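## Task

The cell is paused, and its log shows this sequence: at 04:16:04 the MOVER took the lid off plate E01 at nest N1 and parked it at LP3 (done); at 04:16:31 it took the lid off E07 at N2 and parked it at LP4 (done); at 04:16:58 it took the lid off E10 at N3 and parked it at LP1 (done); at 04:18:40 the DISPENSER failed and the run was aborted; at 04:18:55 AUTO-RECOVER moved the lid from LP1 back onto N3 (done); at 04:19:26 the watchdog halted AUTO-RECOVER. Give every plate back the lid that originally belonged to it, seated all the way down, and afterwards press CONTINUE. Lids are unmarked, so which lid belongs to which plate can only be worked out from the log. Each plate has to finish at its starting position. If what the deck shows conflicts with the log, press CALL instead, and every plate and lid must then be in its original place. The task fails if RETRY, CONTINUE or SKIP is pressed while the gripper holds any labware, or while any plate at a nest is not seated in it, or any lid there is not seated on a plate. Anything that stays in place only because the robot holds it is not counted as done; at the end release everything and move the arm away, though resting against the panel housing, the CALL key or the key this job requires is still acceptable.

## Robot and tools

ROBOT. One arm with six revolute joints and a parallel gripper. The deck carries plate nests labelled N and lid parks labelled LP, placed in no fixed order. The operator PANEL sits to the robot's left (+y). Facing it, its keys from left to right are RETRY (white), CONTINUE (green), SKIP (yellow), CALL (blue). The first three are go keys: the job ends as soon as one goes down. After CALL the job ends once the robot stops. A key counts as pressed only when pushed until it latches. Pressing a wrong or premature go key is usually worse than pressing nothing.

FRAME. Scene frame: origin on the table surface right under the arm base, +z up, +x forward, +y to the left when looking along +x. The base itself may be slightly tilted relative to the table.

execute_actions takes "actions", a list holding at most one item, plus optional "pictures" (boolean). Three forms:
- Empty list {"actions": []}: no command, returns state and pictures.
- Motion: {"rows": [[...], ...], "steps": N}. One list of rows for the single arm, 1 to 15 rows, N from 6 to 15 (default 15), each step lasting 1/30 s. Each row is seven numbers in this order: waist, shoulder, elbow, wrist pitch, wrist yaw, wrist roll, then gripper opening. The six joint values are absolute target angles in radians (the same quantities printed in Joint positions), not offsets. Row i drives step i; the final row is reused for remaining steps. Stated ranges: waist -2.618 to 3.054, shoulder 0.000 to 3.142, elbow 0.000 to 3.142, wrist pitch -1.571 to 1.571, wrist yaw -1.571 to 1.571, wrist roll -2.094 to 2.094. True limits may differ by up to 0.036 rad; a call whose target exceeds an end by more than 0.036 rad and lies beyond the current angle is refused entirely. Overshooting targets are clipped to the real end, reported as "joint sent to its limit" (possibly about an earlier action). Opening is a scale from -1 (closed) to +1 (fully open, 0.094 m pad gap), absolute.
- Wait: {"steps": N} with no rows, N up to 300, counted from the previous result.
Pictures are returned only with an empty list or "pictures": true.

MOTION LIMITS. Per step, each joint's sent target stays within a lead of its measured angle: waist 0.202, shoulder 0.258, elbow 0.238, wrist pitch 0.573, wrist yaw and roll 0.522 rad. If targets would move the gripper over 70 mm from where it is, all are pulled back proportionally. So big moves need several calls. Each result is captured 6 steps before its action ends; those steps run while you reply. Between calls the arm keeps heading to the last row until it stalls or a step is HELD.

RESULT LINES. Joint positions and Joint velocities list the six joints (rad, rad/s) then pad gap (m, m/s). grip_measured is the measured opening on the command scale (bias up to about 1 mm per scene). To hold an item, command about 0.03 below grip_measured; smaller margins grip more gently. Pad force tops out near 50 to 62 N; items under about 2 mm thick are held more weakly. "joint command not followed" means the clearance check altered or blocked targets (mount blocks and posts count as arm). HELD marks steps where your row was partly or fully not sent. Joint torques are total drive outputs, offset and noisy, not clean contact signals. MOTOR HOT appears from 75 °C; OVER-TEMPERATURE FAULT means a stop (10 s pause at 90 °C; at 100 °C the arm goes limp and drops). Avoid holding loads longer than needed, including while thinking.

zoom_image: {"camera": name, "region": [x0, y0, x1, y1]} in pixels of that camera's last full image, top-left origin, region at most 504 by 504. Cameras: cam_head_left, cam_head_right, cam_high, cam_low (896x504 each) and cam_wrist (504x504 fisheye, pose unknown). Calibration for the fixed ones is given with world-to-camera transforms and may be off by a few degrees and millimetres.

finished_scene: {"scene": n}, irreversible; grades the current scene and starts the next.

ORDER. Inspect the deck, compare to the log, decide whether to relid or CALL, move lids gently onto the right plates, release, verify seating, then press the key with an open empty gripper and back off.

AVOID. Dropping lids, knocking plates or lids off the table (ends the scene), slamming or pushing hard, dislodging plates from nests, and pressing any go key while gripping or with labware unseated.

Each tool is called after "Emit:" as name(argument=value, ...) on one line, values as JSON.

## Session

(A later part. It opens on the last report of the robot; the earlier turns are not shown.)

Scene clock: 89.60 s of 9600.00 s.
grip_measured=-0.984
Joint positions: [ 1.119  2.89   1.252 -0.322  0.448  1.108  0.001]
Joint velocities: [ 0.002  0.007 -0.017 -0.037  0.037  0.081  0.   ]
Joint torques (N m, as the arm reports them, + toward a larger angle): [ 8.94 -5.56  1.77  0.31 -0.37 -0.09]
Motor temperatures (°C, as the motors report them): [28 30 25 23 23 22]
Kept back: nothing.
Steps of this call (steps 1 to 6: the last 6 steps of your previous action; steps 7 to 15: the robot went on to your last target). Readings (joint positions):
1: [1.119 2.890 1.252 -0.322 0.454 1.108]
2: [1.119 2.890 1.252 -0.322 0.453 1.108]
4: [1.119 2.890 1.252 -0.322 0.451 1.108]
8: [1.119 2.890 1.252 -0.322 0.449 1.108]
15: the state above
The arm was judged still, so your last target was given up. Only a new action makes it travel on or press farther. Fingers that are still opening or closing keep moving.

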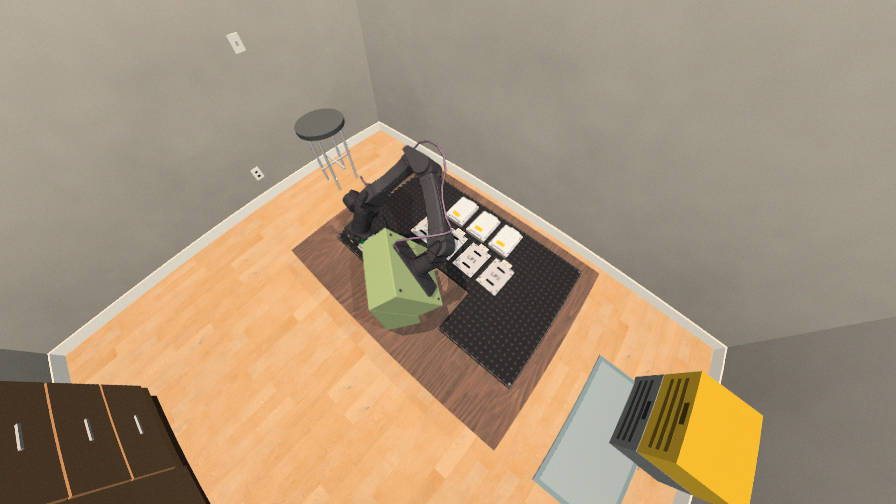

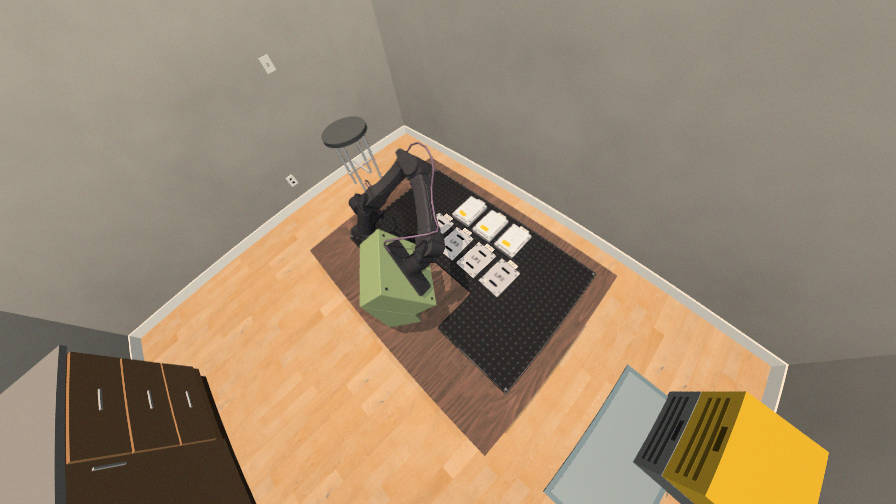

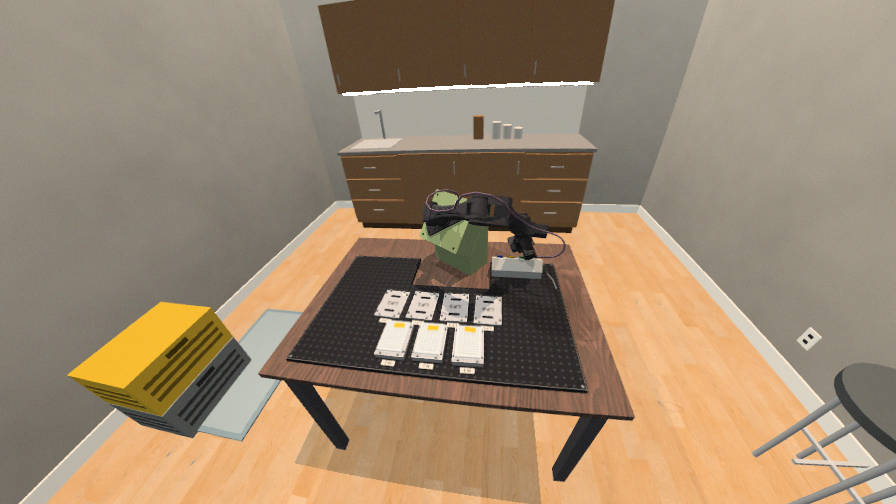

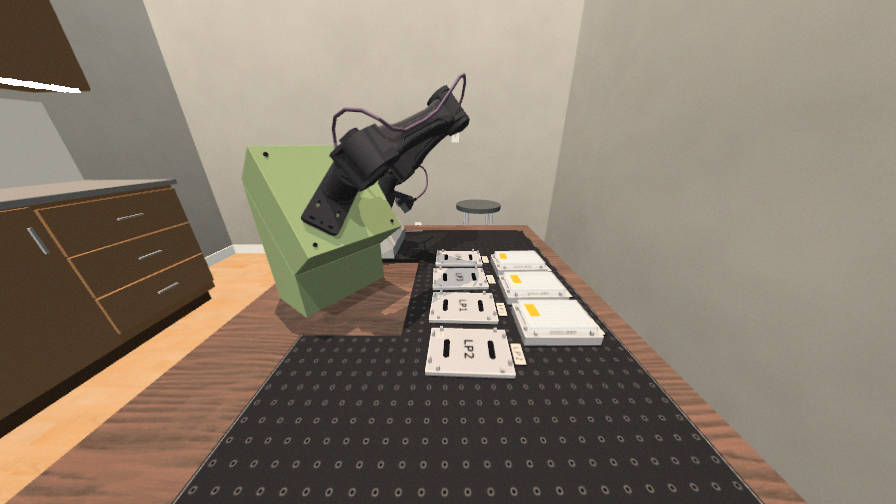

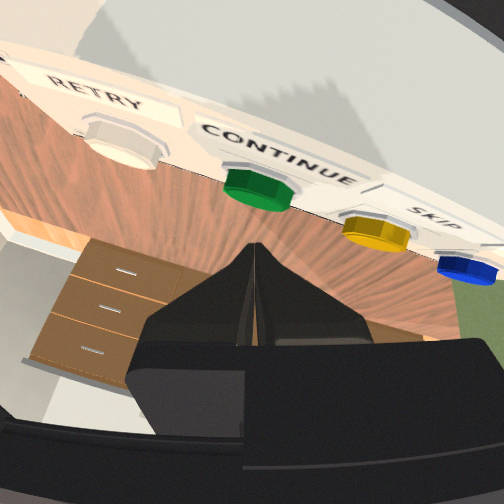

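Emit:
execute_actions(actions=[{"rows":[[1.095,2.9,1.25,-0.32,0.52,1.1,-1]],"steps":15}])

Emit:
execute_actions(actions=[{"steps":15}], pictures=true)

Scene clock: 90.07 s of 9600.00 s.
grip_measured=-0.984
Joint positions: [ 1.091  2.89   1.252 -0.322  0.502  1.108  0.001]
Joint velocities: [ 0.002 -0.017 -0.022 -0.022 -0.051 -0.037  0.   ]
Joint torques (N m, as the arm reports them, + toward a larger angle): [ 9.26 -6.75  1.61  0.24 -0.13 -0.09]
Motor temperatures (°C, as the motors report them): [28 30 25 23 23 22]
Steps of this call (steps 1 to 5: nothing new was sent; steps 6 to 14: the first 9 steps of this action). Readings (joint positions):
6: [1.118 2.890 1.252 -0.322 0.455 1.108]
7: [1.114 2.890 1.252 -0.322 0.466 1.108]
9: [1.103 2.890 1.252 -0.322 0.482 1.108]
13: [1.091 2.890 1.252 -0.322 0.500 1.108]
14: the state above

Scene clock: 90.57 s of 9600.00 s.
grip_measured=-0.984
Joint positions: [ 1.091  2.89   1.252 -0.322  0.51   1.108  0.001]
Joint velocities: [-0.007 -0.002 -0.012 -0.007 -0.007 -0.022 -0.001]
Joint torques (N m, as the arm reports them, + toward a larger angle): [ 9.26 -6.74  1.6   0.24 -0.12 -0.08]
Motor temperatures (°C, as the motors report them): [28 30 25 23 23 22]
Kept back: nothing.
Steps of this call (steps 1 to 6: the last 6 steps of your previous action; steps 7 to 15: the robot went on to your last target). Readings (joint positions):
1: [1.091 2.890 1.252 -0.322 0.503 1.108]
2: [1.091 2.890 1.252 -0.322 0.505 1.108]
4: [1.091 2.890 1.252 -0.322 0.506 1.108]
8: [1.091 2.890 1.252 -0.322 0.508 1.108]
15: the state above
The arm was judged still, so your last target was given up. Only a new action makes it travel on or press farther. Fingers that are still opening or closing keep moving.

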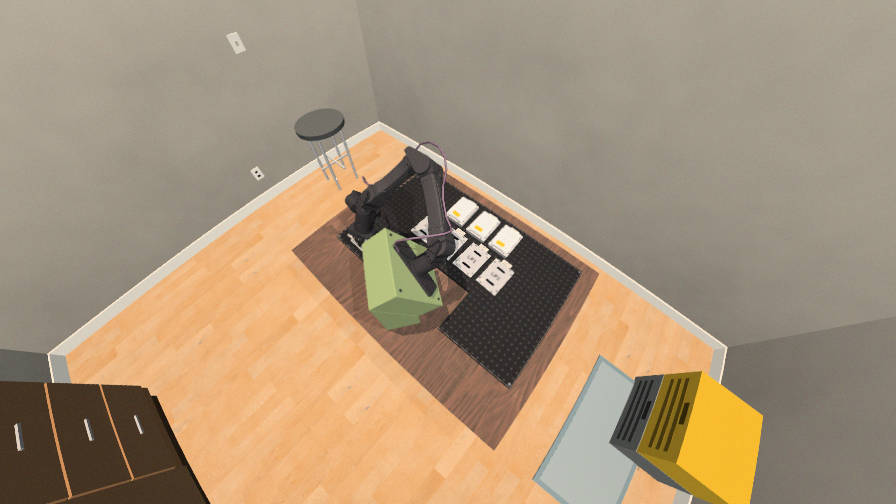

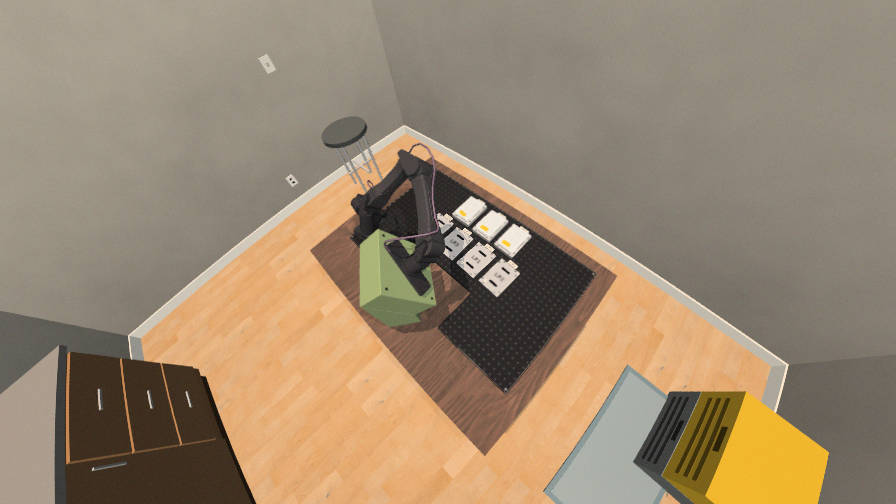

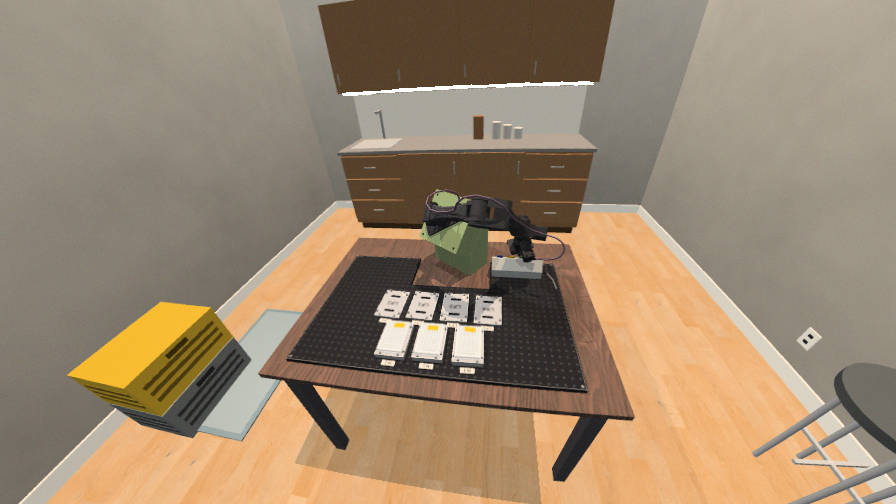

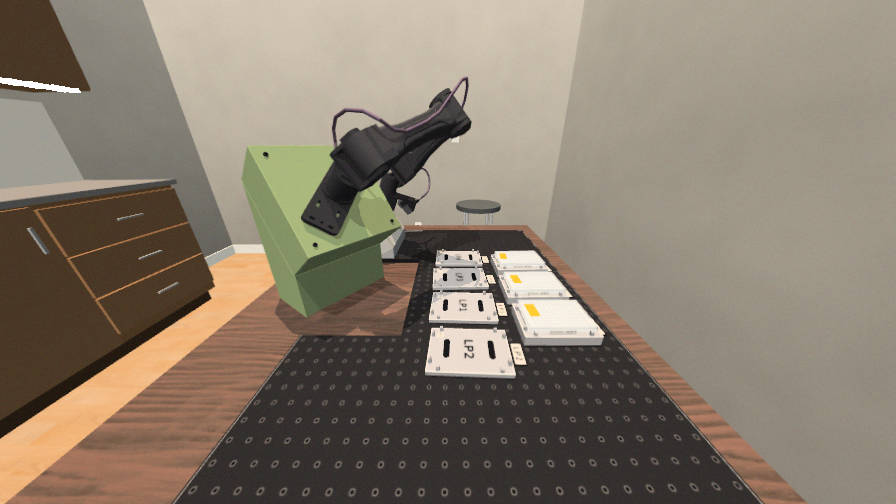

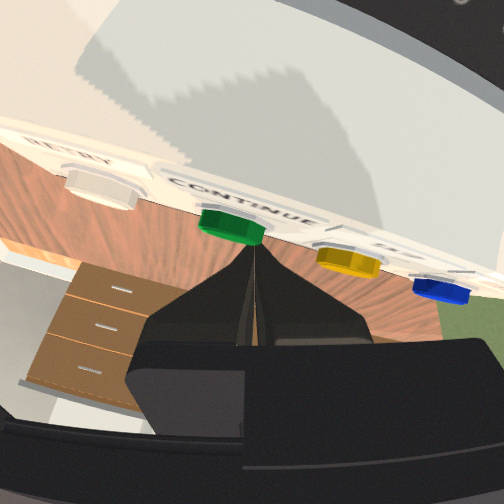

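Emit:
execute_actions(actions=[{"rows":[[1.095,2.9,1.25,-0.255,0.51,1.1,-1]],"steps":15}])

Emit:
execute_actions(actions=[{"steps":15}], pictures=true)

Scene clock: 91.00 s of 9600.00 s.
grip_measured=-0.984
Joint positions: [ 1.091  2.89   1.252 -0.293  0.498  1.108  0.001]
Joint velocities: [-0.002 -0.017  0.007  0.095 -0.095  0.022 -0.001]
Joint torques (N m, as the arm reports them, + toward a larger angle): [ 9.3  -6.77  1.64  0.53 -0.09 -0.09]
Motor temperatures (°C, as the motors report them): [28 30 25 23 23 22]
Steps of this call (steps 1 to 4: nothing new was sent; steps 5 to 13: the first 9 steps of this action). Readings (joint positions):
5: [1.091 2.890 1.252 -0.317 0.510 1.108]
6: [1.091 2.890 1.252 -0.309 0.508 1.108]
8: [1.091 2.890 1.252 -0.301 0.503 1.108]
12: [1.091 2.890 1.252 -0.294 0.499 1.108]
13: the state above

Scene clock: 91.50 s of 9600.00 s.
grip_measured=-0.984
Joint positions: [ 1.091  2.89   1.252 -0.289  0.496  1.108  0.001]
Joint velocities: [-0.012 -0.012  0.007  0.022 -0.037  0.007 -0.   ]
Joint torques (N m, as the arm reports them, + toward a larger angle): [ 9.3  -6.77  1.65  0.53 -0.1  -0.08]
Motor temperatures (°C, as the motors report them): [28 30 25 23 23 22]
Kept back: nothing.
Steps of this call (steps 1 to 6: the last 6 steps of your previous action; steps 7 to 15: the robot went on to your last target). Readings (joint positions):
1: [1.091 2.890 1.252 -0.292 0.498 1.108]
2: [1.091 2.890 1.252 -0.292 0.497 1.108]
4: [1.091 2.890 1.252 -0.291 0.497 1.108]
8: [1.091 2.890 1.252 -0.290 0.496 1.108]
15: the state above
The arm was judged still, so your last target was given up. Only a new action makes it travel on or press farther. Fingers that are still opening or closing keep moving.

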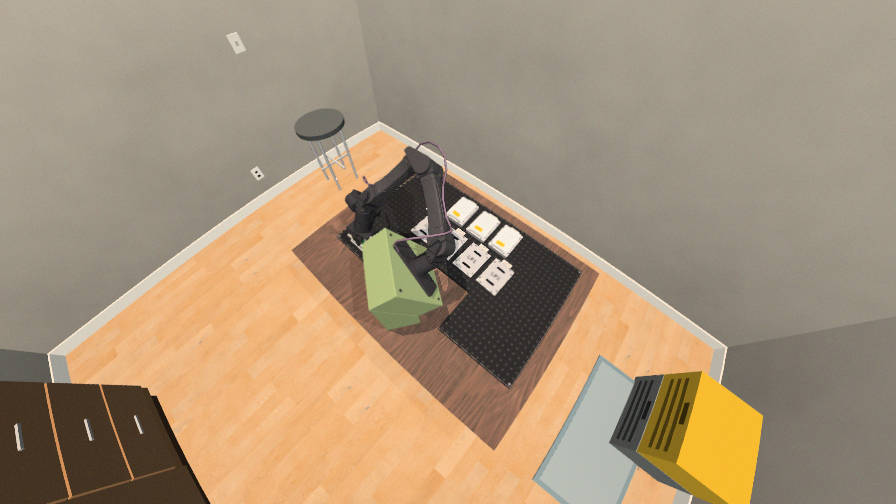

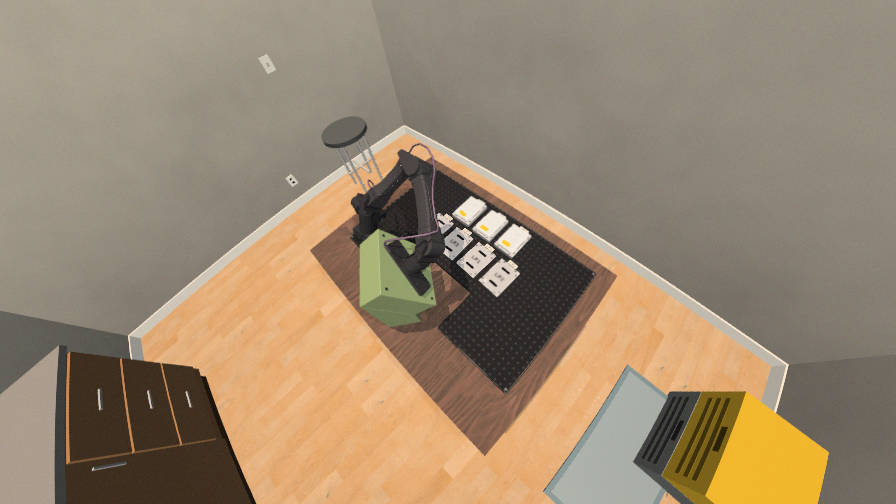

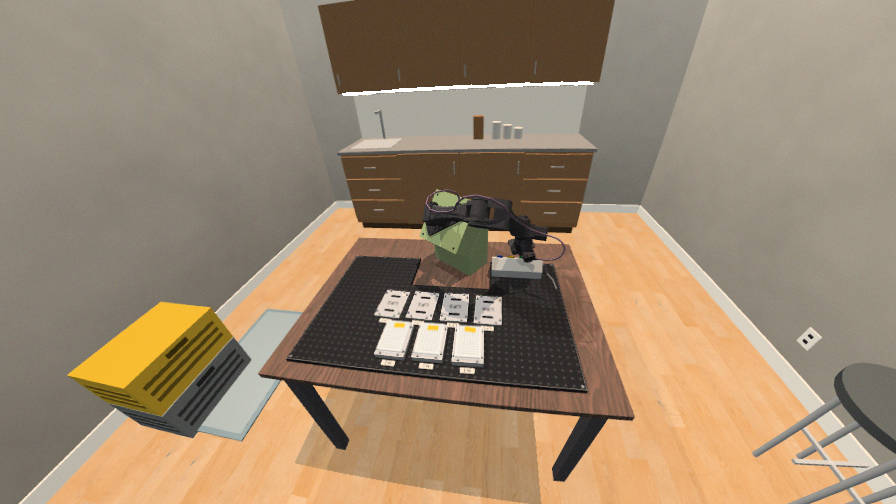

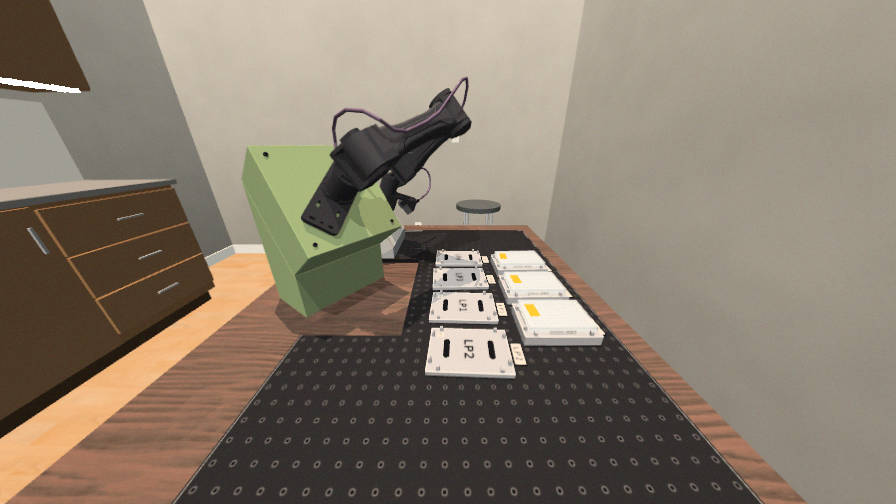

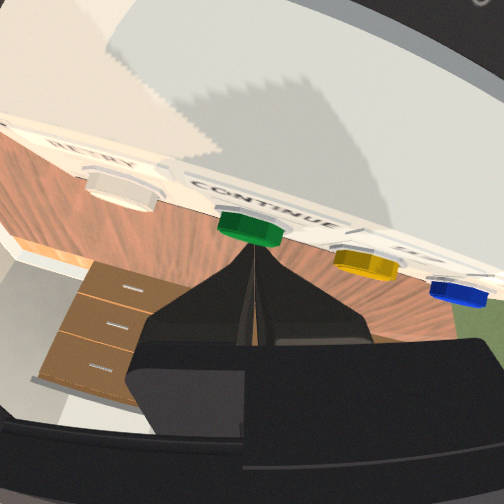

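In contact with the green key; pushing it in.

Emit:
execute_actions(actions=[{"rows":[[1.06,2.9,1.25,-0.27,0.53,1.1,-1]],"steps":15}])

Emit:
execute_actions(actions=[{"steps":15}], pictures=true)

Scene clock: 92.00 s of 9600.00 s.
grip_measured=-0.984
Joint positions: [ 1.072  2.89   1.252 -0.289  0.479  1.108  0.001]
Joint velocities: [-0.007  0.002  0.007  0.051 -0.095  0.007 -0.001]
Joint torques (N m, as the arm reports them, + toward a larger angle): [ 8.02 -6.63  1.53  0.39  0.31 -0.09]
Motor temperatures (°C, as the motors report them): [28 30 25 23 23 22]
Steps of this call (steps 1 to 6: nothing new was sent; steps 7 to 15: the first 9 steps of this action). Readings (joint positions):
7: [1.089 2.890 1.252 -0.289 0.496 1.108]
8: [1.086 2.890 1.252 -0.289 0.492 1.108]
10: [1.077 2.890 1.252 -0.289 0.485 1.108]
14: [1.072 2.890 1.252 -0.289 0.479 1.108]
15: the state above

Scene clock: 92.50 s of 9600.00 s.
grip_measured=-0.984
Joint positions: [ 1.072  2.89   1.252 -0.29   0.479  1.108  0.001]
Joint velocities: [-0.002 -0.017  0.007  0.022  0.051 -0.022  0.001]
Joint torques (N m, as the arm reports them, + toward a larger angle): [ 8.04 -6.69  1.53  0.39  0.29 -0.08]
Motor temperatures (°C, as the motors report them): [28 30 24 23 23 22]
Kept back: nothing.
Steps of this call (steps 1 to 6: the last 6 steps of your previous action; steps 7 to 15: the robot went on to your last target). Readings (joint positions):
1: [1.072 2.890 1.252 -0.290 0.479 1.108]
2: [1.072 2.890 1.252 -0.290 0.479 1.108]
4: [1.072 2.890 1.252 -0.290 0.479 1.108]
8: [1.072 2.890 1.252 -0.290 0.479 1.108]
15: the state above
The arm was judged still, so your last target was given up. Only a new action makes it travel on or press farther. Fingers that are still opening or closing keep moving.

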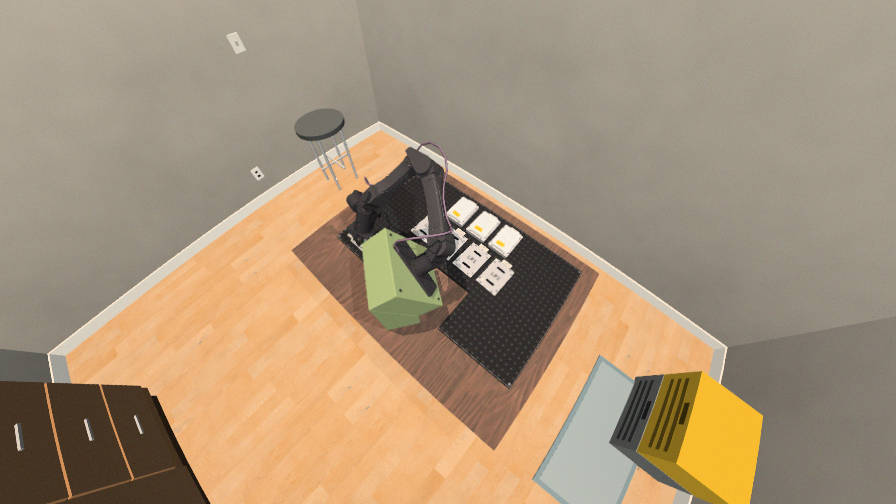

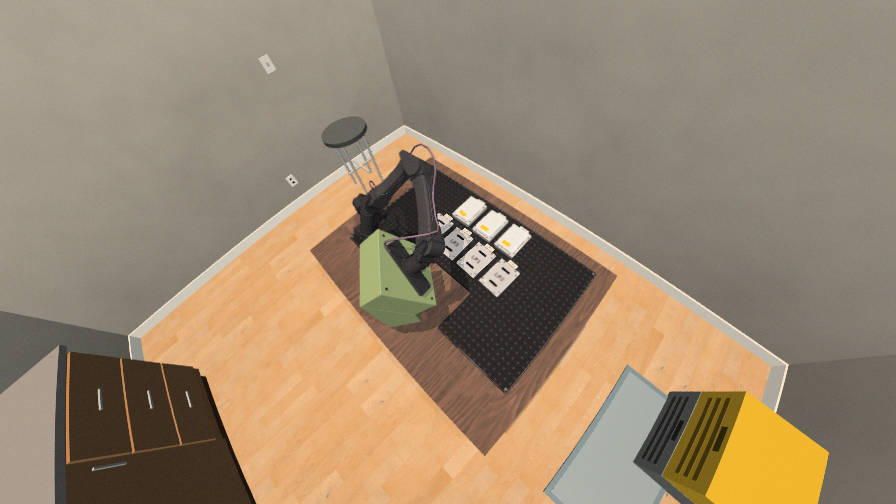

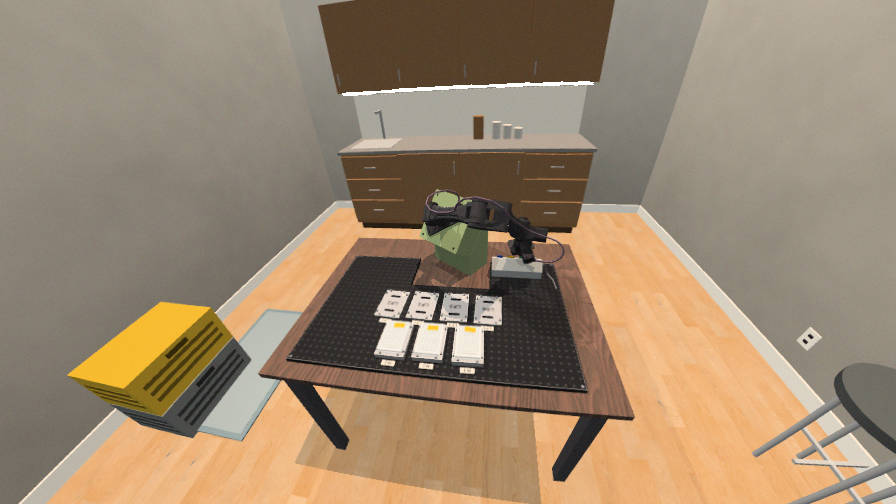

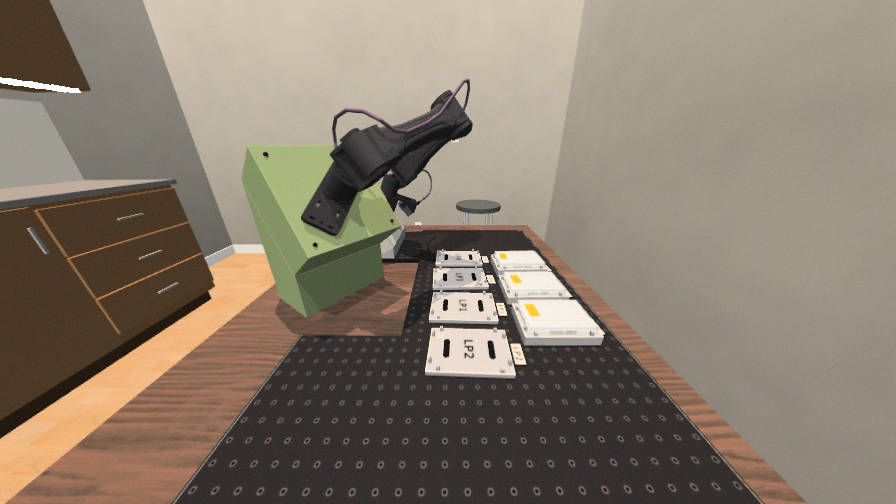

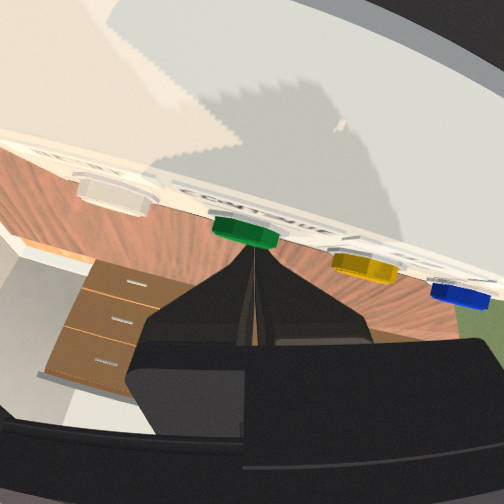

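Emit:
execute_actions(actions=[{"rows":[[1.05,2.915,1.25,-0.27,0.68,1.1,-1]],"steps":15}])

Emit:
execute_actions(actions=[{"steps":15}], pictures=true)

Scene clock: 92.70 s of 9600.00 s.
grip_measured=-0.985
Joint positions: [ 1.072  2.9    1.252 -0.294  0.515  1.107  0.001]
Joint velocities: [-0.007 -0.022 -0.007  0.051  0.007 -0.022  0.   ]
Joint torques (N m, as the arm reports them, + toward a larger angle): no reading
Motor temperatures (°C, as the motors report them): [28 30 24 23 24 22]
Kept back: nothing.
The task's run ended inside this call: 13 steps that you had sent did not run.
Steps of this call (steps 1 to 4: nothing new was sent; steps 5 to 6: the first 2 steps of this action). Readings (joint positions):
5: [1.072 2.891 1.252 -0.290 0.489 1.108]
6: [1.072 2.894 1.252 -0.290 0.502 1.108]
The task's run has ended: the event that ends the task has happened. This ends this scene only. If you have not yet called finished_scene for this scene, call it to go on to the next scene.

The task's run has ended: the event that ends the task has happened. This scene is finished. If you have not yet called finished_scene for this scene, call it to go on to the next scene.

Emit:
finished_scene(scene=1)

The scene is finished: the task was done.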